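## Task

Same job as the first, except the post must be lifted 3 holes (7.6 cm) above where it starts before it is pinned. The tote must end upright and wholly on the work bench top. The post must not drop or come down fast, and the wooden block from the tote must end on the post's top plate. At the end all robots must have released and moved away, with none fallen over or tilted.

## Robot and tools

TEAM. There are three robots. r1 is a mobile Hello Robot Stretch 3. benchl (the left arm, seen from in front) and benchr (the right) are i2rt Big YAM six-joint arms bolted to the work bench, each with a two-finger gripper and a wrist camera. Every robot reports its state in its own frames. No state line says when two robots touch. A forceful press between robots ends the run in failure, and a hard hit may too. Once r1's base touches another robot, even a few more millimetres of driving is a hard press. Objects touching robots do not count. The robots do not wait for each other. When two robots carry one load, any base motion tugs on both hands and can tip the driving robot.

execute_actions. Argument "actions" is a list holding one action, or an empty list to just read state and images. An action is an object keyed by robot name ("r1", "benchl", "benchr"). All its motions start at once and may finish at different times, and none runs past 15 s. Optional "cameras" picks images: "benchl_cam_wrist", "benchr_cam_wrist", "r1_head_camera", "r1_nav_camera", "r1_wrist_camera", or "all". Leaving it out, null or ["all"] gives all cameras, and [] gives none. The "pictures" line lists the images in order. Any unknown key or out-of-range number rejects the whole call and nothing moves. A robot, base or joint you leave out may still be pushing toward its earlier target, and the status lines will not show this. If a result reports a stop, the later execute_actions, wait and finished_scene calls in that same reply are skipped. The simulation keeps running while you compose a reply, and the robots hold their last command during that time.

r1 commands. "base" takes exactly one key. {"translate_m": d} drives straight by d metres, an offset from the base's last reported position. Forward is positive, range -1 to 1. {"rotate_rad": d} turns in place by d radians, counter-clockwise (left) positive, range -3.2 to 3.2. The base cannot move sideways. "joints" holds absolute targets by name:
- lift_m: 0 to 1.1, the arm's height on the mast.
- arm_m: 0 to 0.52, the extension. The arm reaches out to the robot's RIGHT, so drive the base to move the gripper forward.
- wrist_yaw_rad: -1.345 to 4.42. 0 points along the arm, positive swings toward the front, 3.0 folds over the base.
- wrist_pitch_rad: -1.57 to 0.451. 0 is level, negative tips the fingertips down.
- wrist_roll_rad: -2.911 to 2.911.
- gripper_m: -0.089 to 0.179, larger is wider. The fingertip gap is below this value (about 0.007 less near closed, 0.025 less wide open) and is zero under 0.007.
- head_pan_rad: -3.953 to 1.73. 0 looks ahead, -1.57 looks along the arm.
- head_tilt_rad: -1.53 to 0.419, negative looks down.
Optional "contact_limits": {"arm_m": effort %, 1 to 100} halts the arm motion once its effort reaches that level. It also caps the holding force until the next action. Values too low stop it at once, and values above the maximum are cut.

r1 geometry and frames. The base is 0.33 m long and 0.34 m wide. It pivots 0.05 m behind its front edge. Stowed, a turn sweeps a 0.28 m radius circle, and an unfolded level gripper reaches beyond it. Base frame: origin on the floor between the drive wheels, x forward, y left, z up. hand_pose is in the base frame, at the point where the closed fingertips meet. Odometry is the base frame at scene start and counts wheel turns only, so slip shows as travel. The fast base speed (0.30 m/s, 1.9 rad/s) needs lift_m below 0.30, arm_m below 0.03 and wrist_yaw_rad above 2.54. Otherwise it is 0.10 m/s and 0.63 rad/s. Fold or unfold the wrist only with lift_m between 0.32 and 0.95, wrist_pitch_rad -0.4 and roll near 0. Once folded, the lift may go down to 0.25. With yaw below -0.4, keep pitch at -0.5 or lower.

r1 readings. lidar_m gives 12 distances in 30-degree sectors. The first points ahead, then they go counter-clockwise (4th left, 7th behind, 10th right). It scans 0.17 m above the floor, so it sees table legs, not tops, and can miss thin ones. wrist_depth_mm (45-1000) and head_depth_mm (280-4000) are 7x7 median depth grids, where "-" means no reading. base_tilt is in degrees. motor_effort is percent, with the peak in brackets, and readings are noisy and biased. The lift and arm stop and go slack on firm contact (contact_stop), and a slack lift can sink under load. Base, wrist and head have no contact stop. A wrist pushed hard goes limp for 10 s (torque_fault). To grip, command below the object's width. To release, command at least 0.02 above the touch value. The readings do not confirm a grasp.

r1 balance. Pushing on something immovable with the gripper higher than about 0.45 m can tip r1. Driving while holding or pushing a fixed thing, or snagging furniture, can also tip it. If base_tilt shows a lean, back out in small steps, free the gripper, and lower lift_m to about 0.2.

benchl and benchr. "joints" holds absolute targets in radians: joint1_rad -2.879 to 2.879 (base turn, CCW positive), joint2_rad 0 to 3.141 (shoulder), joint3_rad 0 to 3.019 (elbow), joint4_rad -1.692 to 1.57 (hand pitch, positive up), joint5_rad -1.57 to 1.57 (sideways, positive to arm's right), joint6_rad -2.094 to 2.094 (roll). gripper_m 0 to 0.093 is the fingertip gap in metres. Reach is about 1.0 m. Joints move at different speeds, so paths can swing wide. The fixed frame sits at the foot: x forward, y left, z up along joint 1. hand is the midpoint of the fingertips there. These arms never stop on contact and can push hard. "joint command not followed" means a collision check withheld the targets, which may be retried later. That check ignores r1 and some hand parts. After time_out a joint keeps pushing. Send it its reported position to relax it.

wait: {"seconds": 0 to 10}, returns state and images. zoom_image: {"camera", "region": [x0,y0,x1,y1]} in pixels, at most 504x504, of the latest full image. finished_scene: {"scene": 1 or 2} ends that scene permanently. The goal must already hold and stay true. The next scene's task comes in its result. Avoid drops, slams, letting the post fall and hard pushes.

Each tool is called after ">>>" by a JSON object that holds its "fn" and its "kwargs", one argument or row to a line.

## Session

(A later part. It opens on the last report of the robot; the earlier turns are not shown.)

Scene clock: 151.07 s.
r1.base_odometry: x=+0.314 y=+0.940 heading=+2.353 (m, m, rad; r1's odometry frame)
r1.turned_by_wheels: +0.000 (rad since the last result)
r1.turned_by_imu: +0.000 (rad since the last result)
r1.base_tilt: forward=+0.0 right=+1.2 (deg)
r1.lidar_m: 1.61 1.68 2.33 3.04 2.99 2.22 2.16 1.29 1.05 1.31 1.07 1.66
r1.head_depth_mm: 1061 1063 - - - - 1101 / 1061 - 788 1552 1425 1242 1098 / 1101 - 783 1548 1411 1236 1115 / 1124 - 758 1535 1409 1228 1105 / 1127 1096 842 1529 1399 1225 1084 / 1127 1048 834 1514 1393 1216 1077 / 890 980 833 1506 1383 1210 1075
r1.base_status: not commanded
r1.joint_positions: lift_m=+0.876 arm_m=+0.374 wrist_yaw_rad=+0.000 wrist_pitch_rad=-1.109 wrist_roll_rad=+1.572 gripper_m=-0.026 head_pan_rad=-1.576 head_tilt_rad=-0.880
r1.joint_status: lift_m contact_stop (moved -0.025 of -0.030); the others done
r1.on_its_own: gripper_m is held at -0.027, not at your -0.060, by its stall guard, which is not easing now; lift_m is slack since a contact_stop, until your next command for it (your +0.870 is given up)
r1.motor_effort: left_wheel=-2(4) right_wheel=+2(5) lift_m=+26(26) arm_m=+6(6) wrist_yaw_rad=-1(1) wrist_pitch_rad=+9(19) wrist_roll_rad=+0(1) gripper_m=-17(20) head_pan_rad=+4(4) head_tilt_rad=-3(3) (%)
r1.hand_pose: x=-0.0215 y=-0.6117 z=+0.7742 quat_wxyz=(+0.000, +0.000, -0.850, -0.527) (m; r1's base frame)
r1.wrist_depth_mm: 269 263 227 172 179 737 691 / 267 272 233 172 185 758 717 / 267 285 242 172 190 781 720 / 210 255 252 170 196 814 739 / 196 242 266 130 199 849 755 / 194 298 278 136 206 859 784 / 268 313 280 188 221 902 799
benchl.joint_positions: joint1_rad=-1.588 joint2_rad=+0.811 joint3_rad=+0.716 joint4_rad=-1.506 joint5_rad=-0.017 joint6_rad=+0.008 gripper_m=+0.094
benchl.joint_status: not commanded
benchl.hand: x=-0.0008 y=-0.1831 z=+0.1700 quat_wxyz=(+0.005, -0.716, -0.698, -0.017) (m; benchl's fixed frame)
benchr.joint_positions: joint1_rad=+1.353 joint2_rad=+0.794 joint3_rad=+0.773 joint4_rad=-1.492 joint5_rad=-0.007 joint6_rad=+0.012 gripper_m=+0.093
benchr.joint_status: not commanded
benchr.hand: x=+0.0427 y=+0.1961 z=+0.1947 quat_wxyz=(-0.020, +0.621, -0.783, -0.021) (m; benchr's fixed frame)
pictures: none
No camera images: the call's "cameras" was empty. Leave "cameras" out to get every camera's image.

>>> {"fn": "execute_actions", "kwargs": {
  "actions": [
    {"r1":{"joints":{"gripper_m":0.09}}}
  ],
  "cameras": []
}}

>>> {"fn": "execute_actions", "kwargs": {
  "actions": [
    {"r1":{"joints":{"lift_m":0.98}}}
  ],
  "cameras": []
}}

>>> {"fn": "execute_actions", "kwargs": {
  "actions": [
    {"r1":{"joints":{"arm_m":0.0}}}
  ],
  "cameras": []
}}

>>> {"fn": "execute_actions", "kwargs": {
  "actions": [
    {"benchr":{"joints":{"joint1_rad":-0.6,"joint2_rad":1.2,"joint3_rad":0.97,"joint4_rad":-1.3,"joint6_rad":-0.6}},"r1":{"joints":{"lift_m":0.8}}}
  ],
  "cameras": ["benchr_cam_wrist","r1_head_camera"]
}}

Scene clock: 153.63 s.
r1.base_odometry: x=+0.314 y=+0.940 heading=+2.353 (m, m, rad; r1's odometry frame)
r1.turned_by_wheels: +0.000 (rad since the last result)
r1.turned_by_imu: +0.000 (rad since the last result)
r1.base_tilt: forward=+0.0 right=+1.3 (deg)
r1.lidar_m: 1.60 1.68 2.33 3.04 2.99 2.22 2.16 1.29 1.05 1.31 1.08 1.65
r1.head_depth_mm: 1060 1060 954 - - - 1096 / 1059 - 787 1554 1420 1235 1099 / 1101 - 783 1551 1416 1231 1111 / 1121 - 758 1537 1411 1229 1107 / 1127 1088 839 1524 1396 1221 1083 / 1128 1044 834 1519 1389 1216 1077 / 887 973 832 1518 1381 1213 1074
r1.base_status: not commanded
r1.joint_positions: lift_m=+0.876 arm_m=+0.375 wrist_yaw_rad=+0.000 wrist_pitch_rad=-1.089 wrist_roll_rad=+1.572 gripper_m=+0.090 head_pan_rad=-1.576 head_tilt_rad=-0.880
r1.joint_status: all done
r1.on_its_own: lift_m is slack since a contact_stop, until your next command for it (your +0.870 is given up)
r1.motor_effort: left_wheel=-1(2) right_wheel=+1(2) lift_m=+25(25) arm_m=+3(6) wrist_yaw_rad=-1(1) wrist_pitch_rad=+3(9) wrist_roll_rad=+0(1) gripper_m=+2(82) head_pan_rad=+4(4) head_tilt_rad=-3(3) (%)
r1.hand_pose: x=-0.0215 y=-0.6167 z=+0.7760 quat_wxyz=(+0.000, +0.000, -0.855, -0.518) (m; r1's base frame)
r1.wrist_depth_mm: 262 267 228 159 180 171 698 / 264 276 236 120 184 745 714 / 263 289 242 124 189 781 714 / 246 255 251 129 194 801 744 / 194 228 255 132 205 849 754 / 194 222 267 135 213 850 794 / 260 325 280 140 212 873 777
benchl.joint_positions: joint1_rad=-1.588 joint2_rad=+0.811 joint3_rad=+0.716 joint4_rad=-1.506 joint5_rad=-0.017 joint6_rad=+0.008 gripper_m=+0.094
benchl.joint_status: not commanded
benchl.hand: x=-0.0008 y=-0.1831 z=+0.1700 quat_wxyz=(+0.005, -0.716, -0.698, -0.017) (m; benchl's fixed frame)
benchr.joint_positions: joint1_rad=+1.353 joint2_rad=+0.794 joint3_rad=+0.773 joint4_rad=-1.492 joint5_rad=-0.007 joint6_rad=+0.012 gripper_m=+0.093
benchr.joint_status: not commanded
benchr.hand: x=+0.0427 y=+0.1961 z=+0.1947 quat_wxyz=(-0.020, +0.621, -0.783, -0.021) (m; benchr's fixed frame)
pictures: none
No camera images: the call's "cameras" was empty. Leave "cameras" out to get every camera's image.

Scene clock: 155.40 s.
r1.base_odometry: x=+0.314 y=+0.940 heading=+2.353 (m, m, rad; r1's odometry frame)
r1.turned_by_wheels: +0.000 (rad since the last result)
r1.turned_by_imu: +0.000 (rad since the last result)
r1.base_tilt: forward=-0.1 right=+1.4 (deg)
r1.lidar_m: 1.60 1.68 2.34 3.04 2.99 2.22 2.16 1.29 1.05 1.31 1.08 1.66
r1.head_depth_mm: - - 892 800 1426 1245 1097 / 1103 988 819 1545 1421 1235 1099 / - 911 861 1537 1417 1239 1113 / - 902 816 1543 1406 1231 1111 / 1129 1090 838 1530 1395 1228 1086 / 1125 1048 833 1521 1384 1217 1080 / 888 976 830 1503 1393 1215 1073
r1.base_status: not commanded
r1.joint_positions: lift_m=+0.979 arm_m=+0.375 wrist_yaw_rad=+0.000 wrist_pitch_rad=-1.088 wrist_roll_rad=+1.572 gripper_m=+0.090 head_pan_rad=-1.576 head_tilt_rad=-0.880
r1.joint_status: all done
r1.motor_effort: left_wheel=-2(2) right_wheel=+1(1) lift_m=+37(36) arm_m=+3(3) wrist_yaw_rad=-1(0) wrist_pitch_rad=+3(3) wrist_roll_rad=-1(0) gripper_m=+1(1) head_pan_rad=+4(4) head_tilt_rad=-3(3) (%)
r1.hand_pose: x=-0.0215 y=-0.6169 z=+0.8798 quat_wxyz=(+0.000, +0.000, -0.855, -0.518) (m; r1's base frame)
r1.wrist_depth_mm: 493 316 338 305 266 821 762 / 511 341 364 316 274 824 797 / 542 352 377 325 280 867 797 / 563 286 339 337 287 879 853 / 597 500 375 346 230 949 849 / 623 521 403 357 236 960 874 / 494 483 396 369 316 961 877
benchl.joint_positions: joint1_rad=-1.588 joint2_rad=+0.811 joint3_rad=+0.716 joint4_rad=-1.506 joint5_rad=-0.017 joint6_rad=+0.008 gripper_m=+0.094
benchl.joint_status: not commanded
benchl.hand: x=-0.0008 y=-0.1831 z=+0.1700 quat_wxyz=(+0.005, -0.716, -0.698, -0.017) (m; benchl's fixed frame)
benchr.joint_positions: joint1_rad=+1.353 joint2_rad=+0.794 joint3_rad=+0.773 joint4_rad=-1.492 joint5_rad=-0.007 joint6_rad=+0.012 gripper_m=+0.093
benchr.joint_status: not commanded
benchr.hand: x=+0.0427 y=+0.1961 z=+0.1947 quat_wxyz=(-0.020, +0.621, -0.783, -0.021) (m; benchr's fixed frame)
pictures: none
No camera images: the call's "cameras" was empty. Leave "cameras" out to get every camera's image.

Scene clock: 159.37 s.
r1.base_odometry: x=+0.314 y=+0.940 heading=+2.353 (m, m, rad; r1's odometry frame)
r1.turned_by_wheels: +0.000 (rad since the last result)
r1.turned_by_imu: +0.000 (rad since the last result)
r1.base_tilt: forward=+0.0 right=+1.3 (deg)
r1.lidar_m: 1.60 1.68 2.33 3.05 3.00 2.22 2.16 1.29 1.05 1.31 1.07 1.66
r1.head_depth_mm: 1064 1142 - - - 1205 1100 / 1083 989 821 - - 1198 1095 / 1125 1114 914 - - 1186 1109 / 1129 1103 868 - - 1188 1105 / 1127 1097 839 1523 1459 1222 1086 / 1130 1047 833 1505 1391 1218 1082 / 885 971 833 1513 1385 1214 1076
r1.base_status: not commanded
r1.joint_positions: lift_m=+0.979 arm_m=+0.001 wrist_yaw_rad=+0.000 wrist_pitch_rad=-1.088 wrist_roll_rad=+1.572 gripper_m=+0.090 head_pan_rad=-1.576 head_tilt_rad=-0.880
r1.joint_status: all done
joint sent to its limit — the command would take r1.arm_m past its lower limit, so that joint was sent only as far as its limit.
r1.motor_effort: left_wheel=-2(1) right_wheel=+1(1) lift_m=+37(37) arm_m=-4(4) wrist_yaw_rad=-1(1) wrist_pitch_rad=+3(3) wrist_roll_rad=+0(0) gripper_m=+0(0) head_pan_rad=+4(4) head_tilt_rad=-3(3) (%)
r1.hand_pose: x=-0.0215 y=-0.2438 z=+0.8799 quat_wxyz=(+0.000, +0.000, -0.855, -0.518) (m; r1's base frame)
r1.wrist_depth_mm: 390 416 - - 932 858 766 / 394 431 - - 962 886 - / 458 440 - - - - - / 481 450 - - - 920 807 / 548 451 - - - 967 826 / 503 431 - - - 945 874 / 682 525 - - - 976 879
benchl.joint_positions: joint1_rad=-1.588 joint2_rad=+0.811 joint3_rad=+0.716 joint4_rad=-1.506 joint5_rad=-0.017 joint6_rad=+0.008 gripper_m=+0.094
benchl.joint_status: not commanded
benchl.hand: x=-0.0008 y=-0.1831 z=+0.1700 quat_wxyz=(+0.005, -0.716, -0.698, -0.017) (m; benchl's fixed frame)
benchr.joint_positions: joint1_rad=+1.353 joint2_rad=+0.794 joint3_rad=+0.773 joint4_rad=-1.492 joint5_rad=-0.007 joint6_rad=+0.012 gripper_m=+0.093
benchr.joint_status: not commanded
benchr.hand: x=+0.0427 y=+0.1961 z=+0.1947 quat_wxyz=(-0.020, +0.621, -0.783, -0.021) (m; benchr's fixed frame)
pictures: none
No camera images: the call's "cameras" was empty. Leave "cameras" out to get every camera's image.

Scene clock: 161.83 s.
r1.base_odometry: x=+0.314 y=+0.940 heading=+2.353 (m, m, rad; r1's odometry frame)
r1.turned_by_wheels: +0.000 (rad since the last result)
r1.turned_by_imu: +0.000 (rad since the last result)
r1.base_tilt: forward=+0.0 right=+1.3 (deg)
r1.lidar_m: 1.61 1.67 2.34 3.04 2.99 2.23 2.16 1.30 1.05 1.31 1.08 1.66
r1.head_depth_mm: 1086 1062 897 801 1429 - - / 862 987 822 1559 1458 - 1072 / 1124 1116 863 1543 1452 - 1082 / 1125 1106 828 1534 1440 - 1079 / 1127 1095 842 1523 1402 1247 1088 / 1129 1046 835 1516 1386 1211 1085 / 888 975 833 1515 1379 1207 1071
r1.base_status: not commanded
r1.joint_positions: lift_m=+0.801 arm_m=+0.001 wrist_yaw_rad=+0.000 wrist_pitch_rad=-1.088 wrist_roll_rad=+1.572 gripper_m=+0.090 head_pan_rad=-1.576 head_tilt_rad=-0.880
r1.joint_status: all done
r1.motor_effort: left_wheel=-1(2) right_wheel=+1(1) lift_m=+14(36) arm_m=-4(3) wrist_yaw_rad=+0(1) wrist_pitch_rad=+2(2) wrist_roll_rad=-1(0) gripper_m=+0(0) head_pan_rad=+4(4) head_tilt_rad=-3(3) (%)
r1.hand_pose: x=-0.0215 y=-0.2438 z=+0.7011 quat_wxyz=(+0.000, +0.000, -0.855, -0.518) (m; r1's base frame)
r1.wrist_depth_mm: 920 - - 883 761 717 - / 961 - - 905 789 729 - / 970 - - 965 841 - - / - - - 938 832 785 - / - - - 973 903 784 704 / - - - - 914 789 716 / 337 - - - 907 797 726
benchl.joint_positions: joint1_rad=-1.588 joint2_rad=+0.811 joint3_rad=+0.716 joint4_rad=-1.506 joint5_rad=-0.017 joint6_rad=+0.008 gripper_m=+0.094
benchl.joint_status: not commanded
benchl.hand: x=-0.0008 y=-0.1831 z=+0.1700 quat_wxyz=(+0.005, -0.716, -0.698, -0.017) (m; benchl's fixed frame)
benchr.joint_positions: joint1_rad=-0.598 joint2_rad=+1.210 joint3_rad=+0.941 joint4_rad=-1.301 joint5_rad=-0.007 joint6_rad=-0.588 gripper_m=+0.093
benchr.joint_status: all done
benchr.hand: x=+0.2651 y=-0.1796 z=+0.1615 quat_wxyz=(-0.003, -0.005, -1.000, -0.003) (m; benchr's fixed frame)
pictures: benchr_cam_wrist, r1_head_camera (sideways: a quarter turn clockwise sets it upright)
camera_calibration (this result's frames):
benchr_cam_wrist: T_world_to_cam=[[-0.00742864, -0.999965, -0.00394018, -0.176692], [-0.816769, 0.00379433, 0.576952, 0.129816], [-0.576917, 0.00750419, -0.816769, 0.408276], [0, 0, 0, 1]] pos_world=[0.340259, -0.180242, 0.257873]
r1_head_camera: T_world_to_cam=[[-0.017955, 0.76963, -0.638238, 0.847967], [0.998612, -0.0178088, -0.0495681, 0.0628582], [-0.0495154, -0.638242, -0.768242, 0.952534], [0, 0, 0, 1]] pos_world=[-0.000380679, -0.0435537, 1.2761]
Images, in order (width x height): benchr_cam_wrist 504x504, r1_head_camera 896x504.

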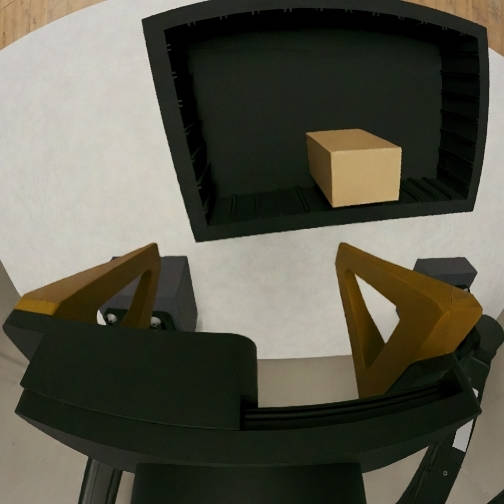

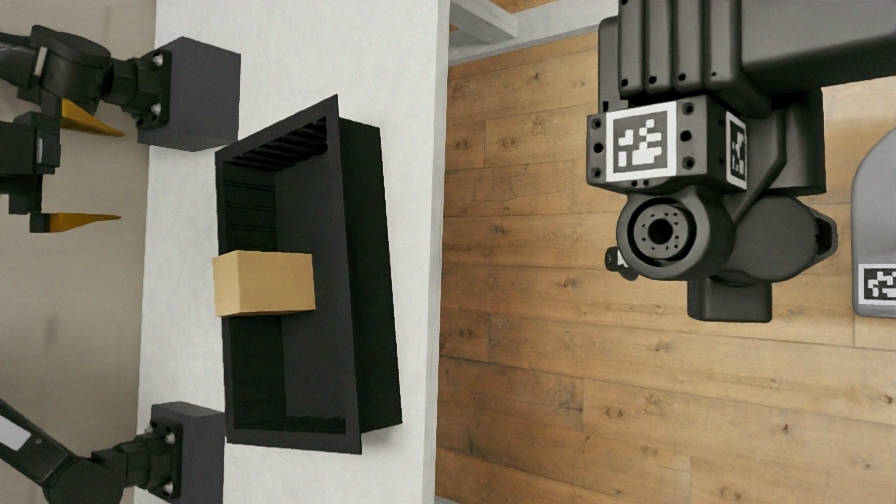

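>>> {"fn": "execute_actions", "kwargs": {
  "actions": [
    {"benchr":{"joints":{"joint1_rad":-0.79,"joint2_rad":1.52,"joint3_rad":1.06,"joint4_rad":-1.07,"joint6_rad":-0.82}}}
  ],
  "cameras": ["benchr_cam_wrist","r1_head_camera"]
}}

Scene clock: 165.23 s.
r1.base_odometry: x=+0.314 y=+0.940 heading=+2.353 (m, m, rad; r1's odometry frame)
r1.turned_by_wheels: +0.000 (rad since the last result)
r1.turned_by_imu: +0.000 (rad since the last result)
r1.base_tilt: forward=+0.0 right=+1.3 (deg)
r1.lidar_m: 1.61 1.68 2.34 3.03 2.99 2.23 2.15 1.30 1.05 1.31 1.08 1.66
r1.head_depth_mm: 1055 1060 895 801 1431 - - / 1061 986 820 1553 1462 - 1068 / 1127 1115 862 1543 1441 - 1085 / 654 1066 826 1545 1439 - 1078 / 584 1059 843 1520 1394 1240 1086 / 1132 1044 835 1510 1388 1216 1081 / 888 978 829 1515 1383 1209 1074
r1.base_status: not commanded
r1.joint_positions: lift_m=+0.801 arm_m=+0.001 wrist_yaw_rad=+0.000 wrist_pitch_rad=-1.088 wrist_roll_rad=+1.572 gripper_m=+0.090 head_pan_rad=-1.576 head_tilt_rad=-0.880
r1.joint_status: not commanded
r1.motor_effort: left_wheel=-2(1) right_wheel=+2(1) lift_m=+14(14) arm_m=-3(4) wrist_yaw_rad=-1(1) wrist_pitch_rad=+3(2) wrist_roll_rad=+0(1) gripper_m=+0(0) head_pan_rad=+4(4) head_tilt_rad=-3(3) (%)
r1.hand_pose: x=-0.0215 y=-0.2438 z=+0.7011 quat_wxyz=(+0.000, +0.000, -0.855, -0.518) (m; r1's base frame)
r1.wrist_depth_mm: 930 - 987 892 796 724 - / 975 - - 908 806 747 - / - - - 951 815 - - / - - - 973 855 775 - / - - - 991 899 772 702 / - - - - 918 776 704 / 336 - - - 931 782 719
benchl.joint_positions: joint1_rad=-1.588 joint2_rad=+0.811 joint3_rad=+0.716 joint4_rad=-1.506 joint5_rad=-0.017 joint6_rad=+0.008 gripper_m=+0.094
benchl.joint_status: not commanded
benchl.hand: x=-0.0008 y=-0.1831 z=+0.1700 quat_wxyz=(+0.005, -0.716, -0.698, -0.017) (m; benchl's fixed frame)
benchr.joint_positions: joint1_rad=-0.798 joint2_rad=+1.528 joint3_rad=+1.032 joint4_rad=-1.078 joint5_rad=-0.007 joint6_rad=-0.808 gripper_m=+0.093
benchr.joint_status: all done
benchr.hand: x=+0.2859 y=-0.2920 z=+0.0843 quat_wxyz=(-0.002, +0.005, -1.000, -0.003) (m; benchr's fixed frame)
pictures: benchr_cam_wrist, r1_head_camera (sideways: a quarter turn clockwise sets it upright)
camera_calibration (this result's frames):
benchr_cam_wrist: T_world_to_cam=[[0.0127756, -0.999904, -0.00545414, -0.294827], [-0.815766, -0.0135769, 0.578223, 0.186289], [-0.578242, -0.00293786, -0.81586, 0.355331], [0, 0, 0, 1]] pos_world=[0.361202, -0.291226, 0.180575]
r1_head_camera: T_world_to_cam=[[-0.0179551, 0.76963, -0.638238, 0.847967], [0.998612, -0.0178087, -0.0495681, 0.0628582], [-0.0495153, -0.638242, -0.768242, 0.952534], [0, 0, 0, 1]] pos_world=[-0.000380674, -0.0435537, 1.2761]
Images, in order (width x height): benchr_cam_wrist 504x504, r1_head_camera 896x504.

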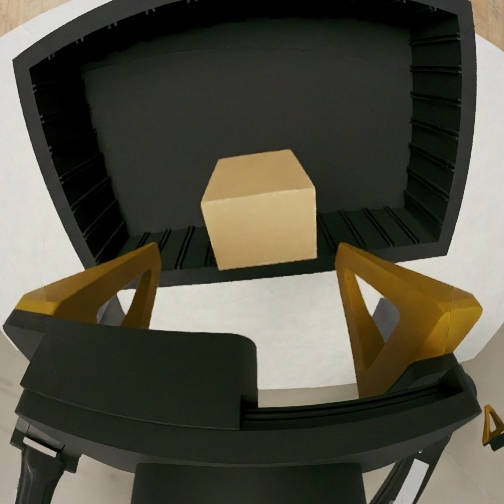

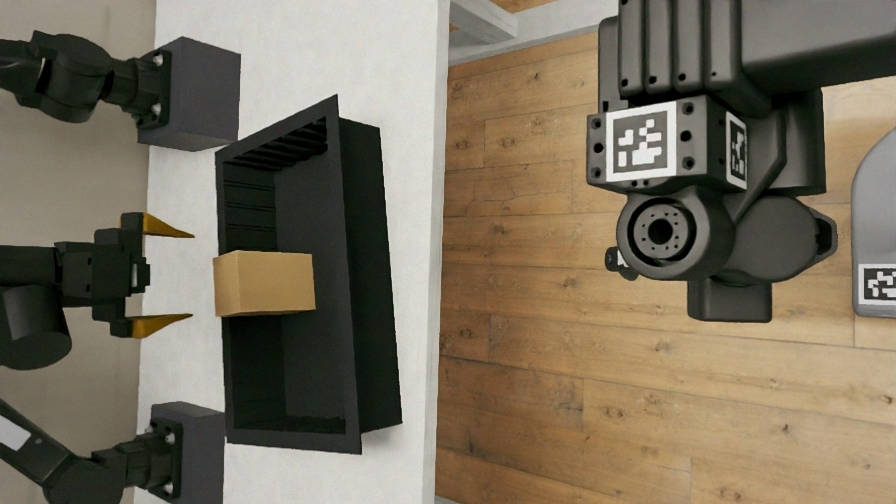

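>>> {"fn": "execute_actions", "kwargs": {
  "actions": [
    {"benchr":{"joints":{"joint1_rad":-0.825,"joint2_rad":1.58,"joint3_rad":1.02,"joint4_rad":-1.01,"joint6_rad":-0.92}}}
  ],
  "cameras": ["benchr_cam_wrist","r1_head_camera"]
}}

Scene clock: 167.10 s.
r1.base_odometry: x=+0.314 y=+0.940 heading=+2.353 (m, m, rad; r1's odometry frame)
r1.turned_by_wheels: +0.000 (rad since the last result)
r1.turned_by_imu: +0.000 (rad since the last result)
r1.base_tilt: forward=-0.1 right=+1.3 (deg)
r1.lidar_m: 1.61 1.68 2.34 3.05 2.99 2.22 2.16 1.30 1.05 1.31 1.08 1.66
r1.head_depth_mm: 1064 1064 895 801 1436 - - / 930 986 822 1548 1450 - 1065 / 1124 1115 859 1540 1453 - 1080 / 1063 903 826 1542 1442 - 1081 / 591 1054 842 1528 1401 1249 1085 / 1126 1049 835 1515 1394 1211 1080 / 889 972 831 1508 1387 1214 1073
r1.base_status: not commanded
r1.joint_positions: lift_m=+0.801 arm_m=+0.001 wrist_yaw_rad=+0.000 wrist_pitch_rad=-1.088 wrist_roll_rad=+1.572 gripper_m=+0.090 head_pan_rad=-1.576 head_tilt_rad=-0.880
r1.joint_status: not commanded
r1.motor_effort: left_wheel=-2(1) right_wheel=+2(1) lift_m=+14(14) arm_m=-3(3) wrist_yaw_rad=-1(1) wrist_pitch_rad=+3(2) wrist_roll_rad=-1(1) gripper_m=+0(0) head_pan_rad=+4(4) head_tilt_rad=-3(3) (%)
r1.hand_pose: x=-0.0215 y=-0.2438 z=+0.7011 quat_wxyz=(+0.000, +0.000, -0.855, -0.518) (m; r1's base frame)
r1.wrist_depth_mm: 940 - - 886 777 708 - / 954 - - 899 826 731 - / 994 - - 933 819 - - / - - - 970 818 784 - / - - - - 894 772 688 / - - - - 917 792 702 / 336 - - - 944 796 732
benchl.joint_positions: joint1_rad=-1.588 joint2_rad=+0.811 joint3_rad=+0.716 joint4_rad=-1.506 joint5_rad=-0.017 joint6_rad=+0.008 gripper_m=+0.094
benchl.joint_status: not commanded
benchl.hand: x=-0.0008 y=-0.1831 z=+0.1700 quat_wxyz=(+0.005, -0.716, -0.698, -0.017) (m; benchl's fixed frame)
benchr.joint_positions: joint1_rad=-0.817 joint2_rad=+1.568 joint3_rad=+1.032 joint4_rad=-1.019 joint5_rad=-0.007 joint6_rad=-0.908 gripper_m=+0.093
benchr.joint_status: all done
benchr.hand: x=+0.2888 y=-0.3062 z=+0.0687 quat_wxyz=(-0.008, +0.046, -0.999, +0.004) (m; benchr's fixed frame)
pictures: benchr_cam_wrist, r1_head_camera (sideways: a quarter turn clockwise sets it upright)
camera_calibration (this result's frames):
benchr_cam_wrist: T_world_to_cam=[[0.0934818, -0.995574, 0.00969374, -0.332215], [-0.819746, -0.071439, 0.568254, 0.18163], [-0.565047, -0.0610679, -0.822796, 0.323061], [0, 0, 0, 1]] pos_world=[0.362491, -0.298041, 0.165822]
r1_head_camera: T_world_to_cam=[[-0.0179551, 0.76963, -0.638238, 0.847967], [0.998612, -0.0178087, -0.0495681, 0.0628582], [-0.0495153, -0.638242, -0.768241, 0.952534], [0, 0, 0, 1]] pos_world=[-0.000380674, -0.0435537, 1.2761]
Images, in order (width x height): benchr_cam_wrist 504x504, r1_head_camera 896x504.

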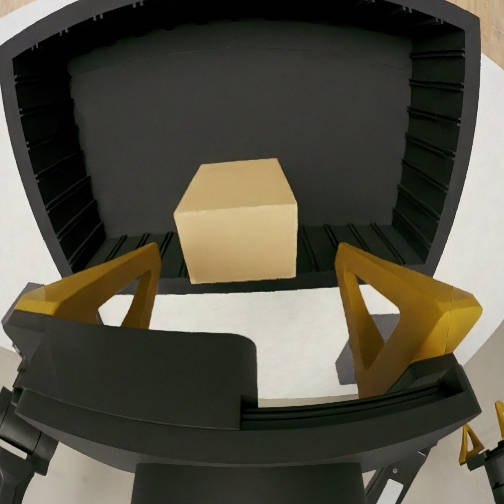

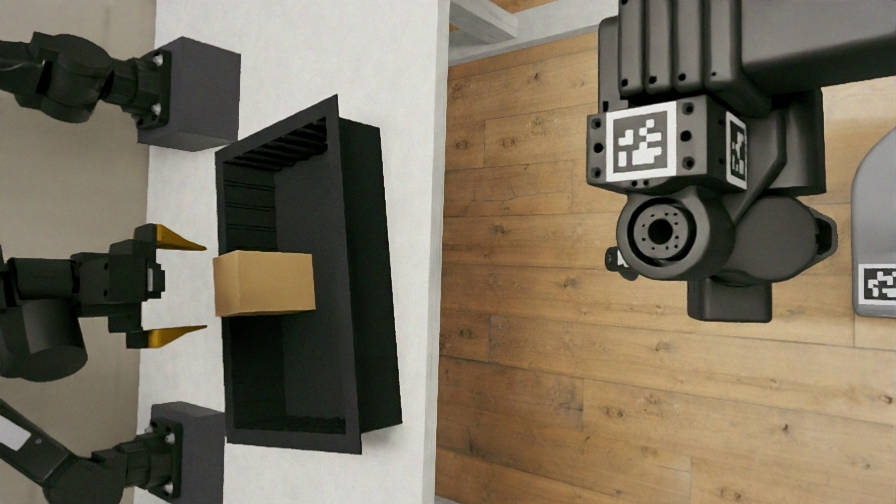

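>>> {"fn": "execute_actions", "kwargs": {
  "actions": [
    {"benchr":{"joints":{"joint1_rad":-0.79}}}
  ],
  "cameras": []
}}

>>> {"fn": "execute_actions", "kwargs": {
  "actions": [
    {"benchr":{"joints":{"joint2_rad":1.66,"joint3_rad":0.98,"joint4_rad":-0.91}}}
  ],
  "cameras": ["benchr_cam_wrist","r1_head_camera"]
}}

Scene clock: 168.47 s.
r1.base_odometry: x=+0.314 y=+0.940 heading=+2.353 (m, m, rad; r1's odometry frame)
r1.turned_by_wheels: +0.000 (rad since the last result)
r1.turned_by_imu: +0.000 (rad since the last result)
r1.base_tilt: forward=-0.1 right=+1.3 (deg)
r1.lidar_m: 1.60 1.68 2.34 3.02 2.98 2.22 2.15 1.30 1.05 1.31 1.08 1.66
r1.head_depth_mm: 1060 1058 899 799 1430 - - / 929 985 823 1561 1461 - 1070 / 1123 1115 861 1548 1446 - 1081 / 1062 874 825 1540 1433 - 1081 / 581 1049 839 1514 1400 1240 1082 / 1127 1044 835 1511 1387 1222 1083 / 885 975 832 1512 1376 1212 1074
r1.base_status: not commanded
r1.joint_positions: lift_m=+0.801 arm_m=+0.001 wrist_yaw_rad=+0.000 wrist_pitch_rad=-1.088 wrist_roll_rad=+1.572 gripper_m=+0.090 head_pan_rad=-1.576 head_tilt_rad=-0.880
r1.joint_status: not commanded
r1.motor_effort: left_wheel=-1(1) right_wheel=+1(1) lift_m=+13(14) arm_m=-4(4) wrist_yaw_rad=+0(0) wrist_pitch_rad=+2(2) wrist_roll_rad=-1(0) gripper_m=+0(1) head_pan_rad=+4(4) head_tilt_rad=-3(3) (%)
r1.hand_pose: x=-0.0215 y=-0.2438 z=+0.7011 quat_wxyz=(+0.000, +0.000, -0.855, -0.518) (m; r1's base frame)
r1.wrist_depth_mm: 929 - - 876 780 705 - / 956 - - 903 787 737 - / 971 - - 957 828 - - / - - - 962 849 776 - / - - - - 895 760 697 / - - - - 908 768 702 / 336 - - - 949 811 716
benchl.joint_positions: joint1_rad=-1.588 joint2_rad=+0.811 joint3_rad=+0.716 joint4_rad=-1.506 joint5_rad=-0.017 joint6_rad=+0.008 gripper_m=+0.094
benchl.joint_status: not commanded
benchl.hand: x=-0.0008 y=-0.1831 z=+0.1700 quat_wxyz=(+0.005, -0.716, -0.698, -0.017) (m; benchl's fixed frame)
benchr.joint_positions: joint1_rad=-0.798 joint2_rad=+1.568 joint3_rad=+1.032 joint4_rad=-1.019 joint5_rad=-0.007 joint6_rad=-0.908 gripper_m=+0.093
benchr.joint_status: all done
benchr.hand: x=+0.2944 y=-0.3009 z=+0.0687 quat_wxyz=(-0.008, +0.055, -0.998, +0.004) (m; benchr's fixed frame)
pictures: none
No camera images: the call's "cameras" was empty. Leave "cameras" out to get every camera's image.

Scene clock: 169.33 s.
r1.base_odometry: x=+0.314 y=+0.940 heading=+2.353 (m, m, rad; r1's odometry frame)
r1.turned_by_wheels: +0.000 (rad since the last result)
r1.turned_by_imu: +0.000 (rad since the last result)
r1.base_tilt: forward=-0.1 right=+1.3 (deg)
r1.lidar_m: 1.60 1.67 2.33 3.02 2.98 2.22 2.16 1.30 1.05 1.31 1.08 1.65
r1.head_depth_mm: 1064 1060 896 801 1434 - - / 928 986 819 1549 1451 - 1070 / 1125 1115 861 1541 1453 - 1088 / 649 800 825 1527 1439 - 1083 / 604 800 839 1536 1405 1241 1088 / 1105 1044 835 1514 1389 1214 1079 / 883 975 830 1508 1386 1208 1070
r1.base_status: not commanded
r1.joint_positions: lift_m=+0.801 arm_m=+0.001 wrist_yaw_rad=+0.000 wrist_pitch_rad=-1.088 wrist_roll_rad=+1.572 gripper_m=+0.090 head_pan_rad=-1.576 head_tilt_rad=-0.880
r1.joint_status: not commanded
r1.motor_effort: left_wheel=-2(2) right_wheel=+1(2) lift_m=+14(14) arm_m=-3(3) wrist_yaw_rad=-1(1) wrist_pitch_rad=+2(3) wrist_roll_rad=+0(0) gripper_m=+1(1) head_pan_rad=+4(4) head_tilt_rad=-3(3) (%)
r1.hand_pose: x=-0.0215 y=-0.2438 z=+0.7011 quat_wxyz=(+0.000, +0.000, -0.855, -0.518) (m; r1's base frame)
r1.wrist_depth_mm: 954 - 1000 883 806 703 - / 977 - - 909 804 738 - / 986 - - 922 831 - - / - - - 981 870 784 - / - - - 989 891 768 704 / - - - - 939 796 704 / 334 - - - 914 805 724
benchl.joint_positions: joint1_rad=-1.588 joint2_rad=+0.811 joint3_rad=+0.716 joint4_rad=-1.506 joint5_rad=-0.017 joint6_rad=+0.008 gripper_m=+0.094
benchl.joint_status: not commanded
benchl.hand: x=-0.0008 y=-0.1831 z=+0.1700 quat_wxyz=(+0.005, -0.716, -0.698, -0.017) (m; benchl's fixed frame)
benchr.joint_positions: joint1_rad=-0.798 joint2_rad=+1.659 joint3_rad=+0.988 joint4_rad=-0.918 joint5_rad=-0.007 joint6_rad=-0.908 gripper_m=+0.093
benchr.joint_status: all done
benchr.hand: x=+0.2918 y=-0.2982 z=+0.0183 quat_wxyz=(+0.003, +0.055, -0.998, -0.010) (m; benchr's fixed frame)
pictures: benchr_cam_wrist, r1_head_camera (sideways: a quarter turn clockwise sets it upright)
camera_calibration (this result's frames):
benchr_cam_wrist: T_world_to_cam=[[0.111972, -0.993548, -0.0180184, -0.328347], [-0.80413, -0.101248, 0.585768, 0.199492], [-0.583813, -0.0511005, -0.810278, 0.292027], [0, 0, 0, 1]] pos_world=[0.367673, -0.291108, 0.113851]
r1_head_camera: T_world_to_cam=[[-0.0179551, 0.769629, -0.638238, 0.847967], [0.998612, -0.0178087, -0.0495681, 0.0628582], [-0.0495153, -0.638242, -0.768241, 0.952534], [0, 0, 0, 1]] pos_world=[-0.000380674, -0.0435537, 1.2761]
Images, in order (width x height): benchr_cam_wrist 504x504, r1_head_camera 896x504.

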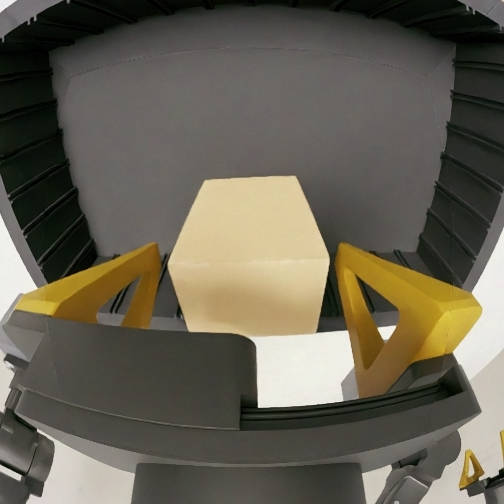

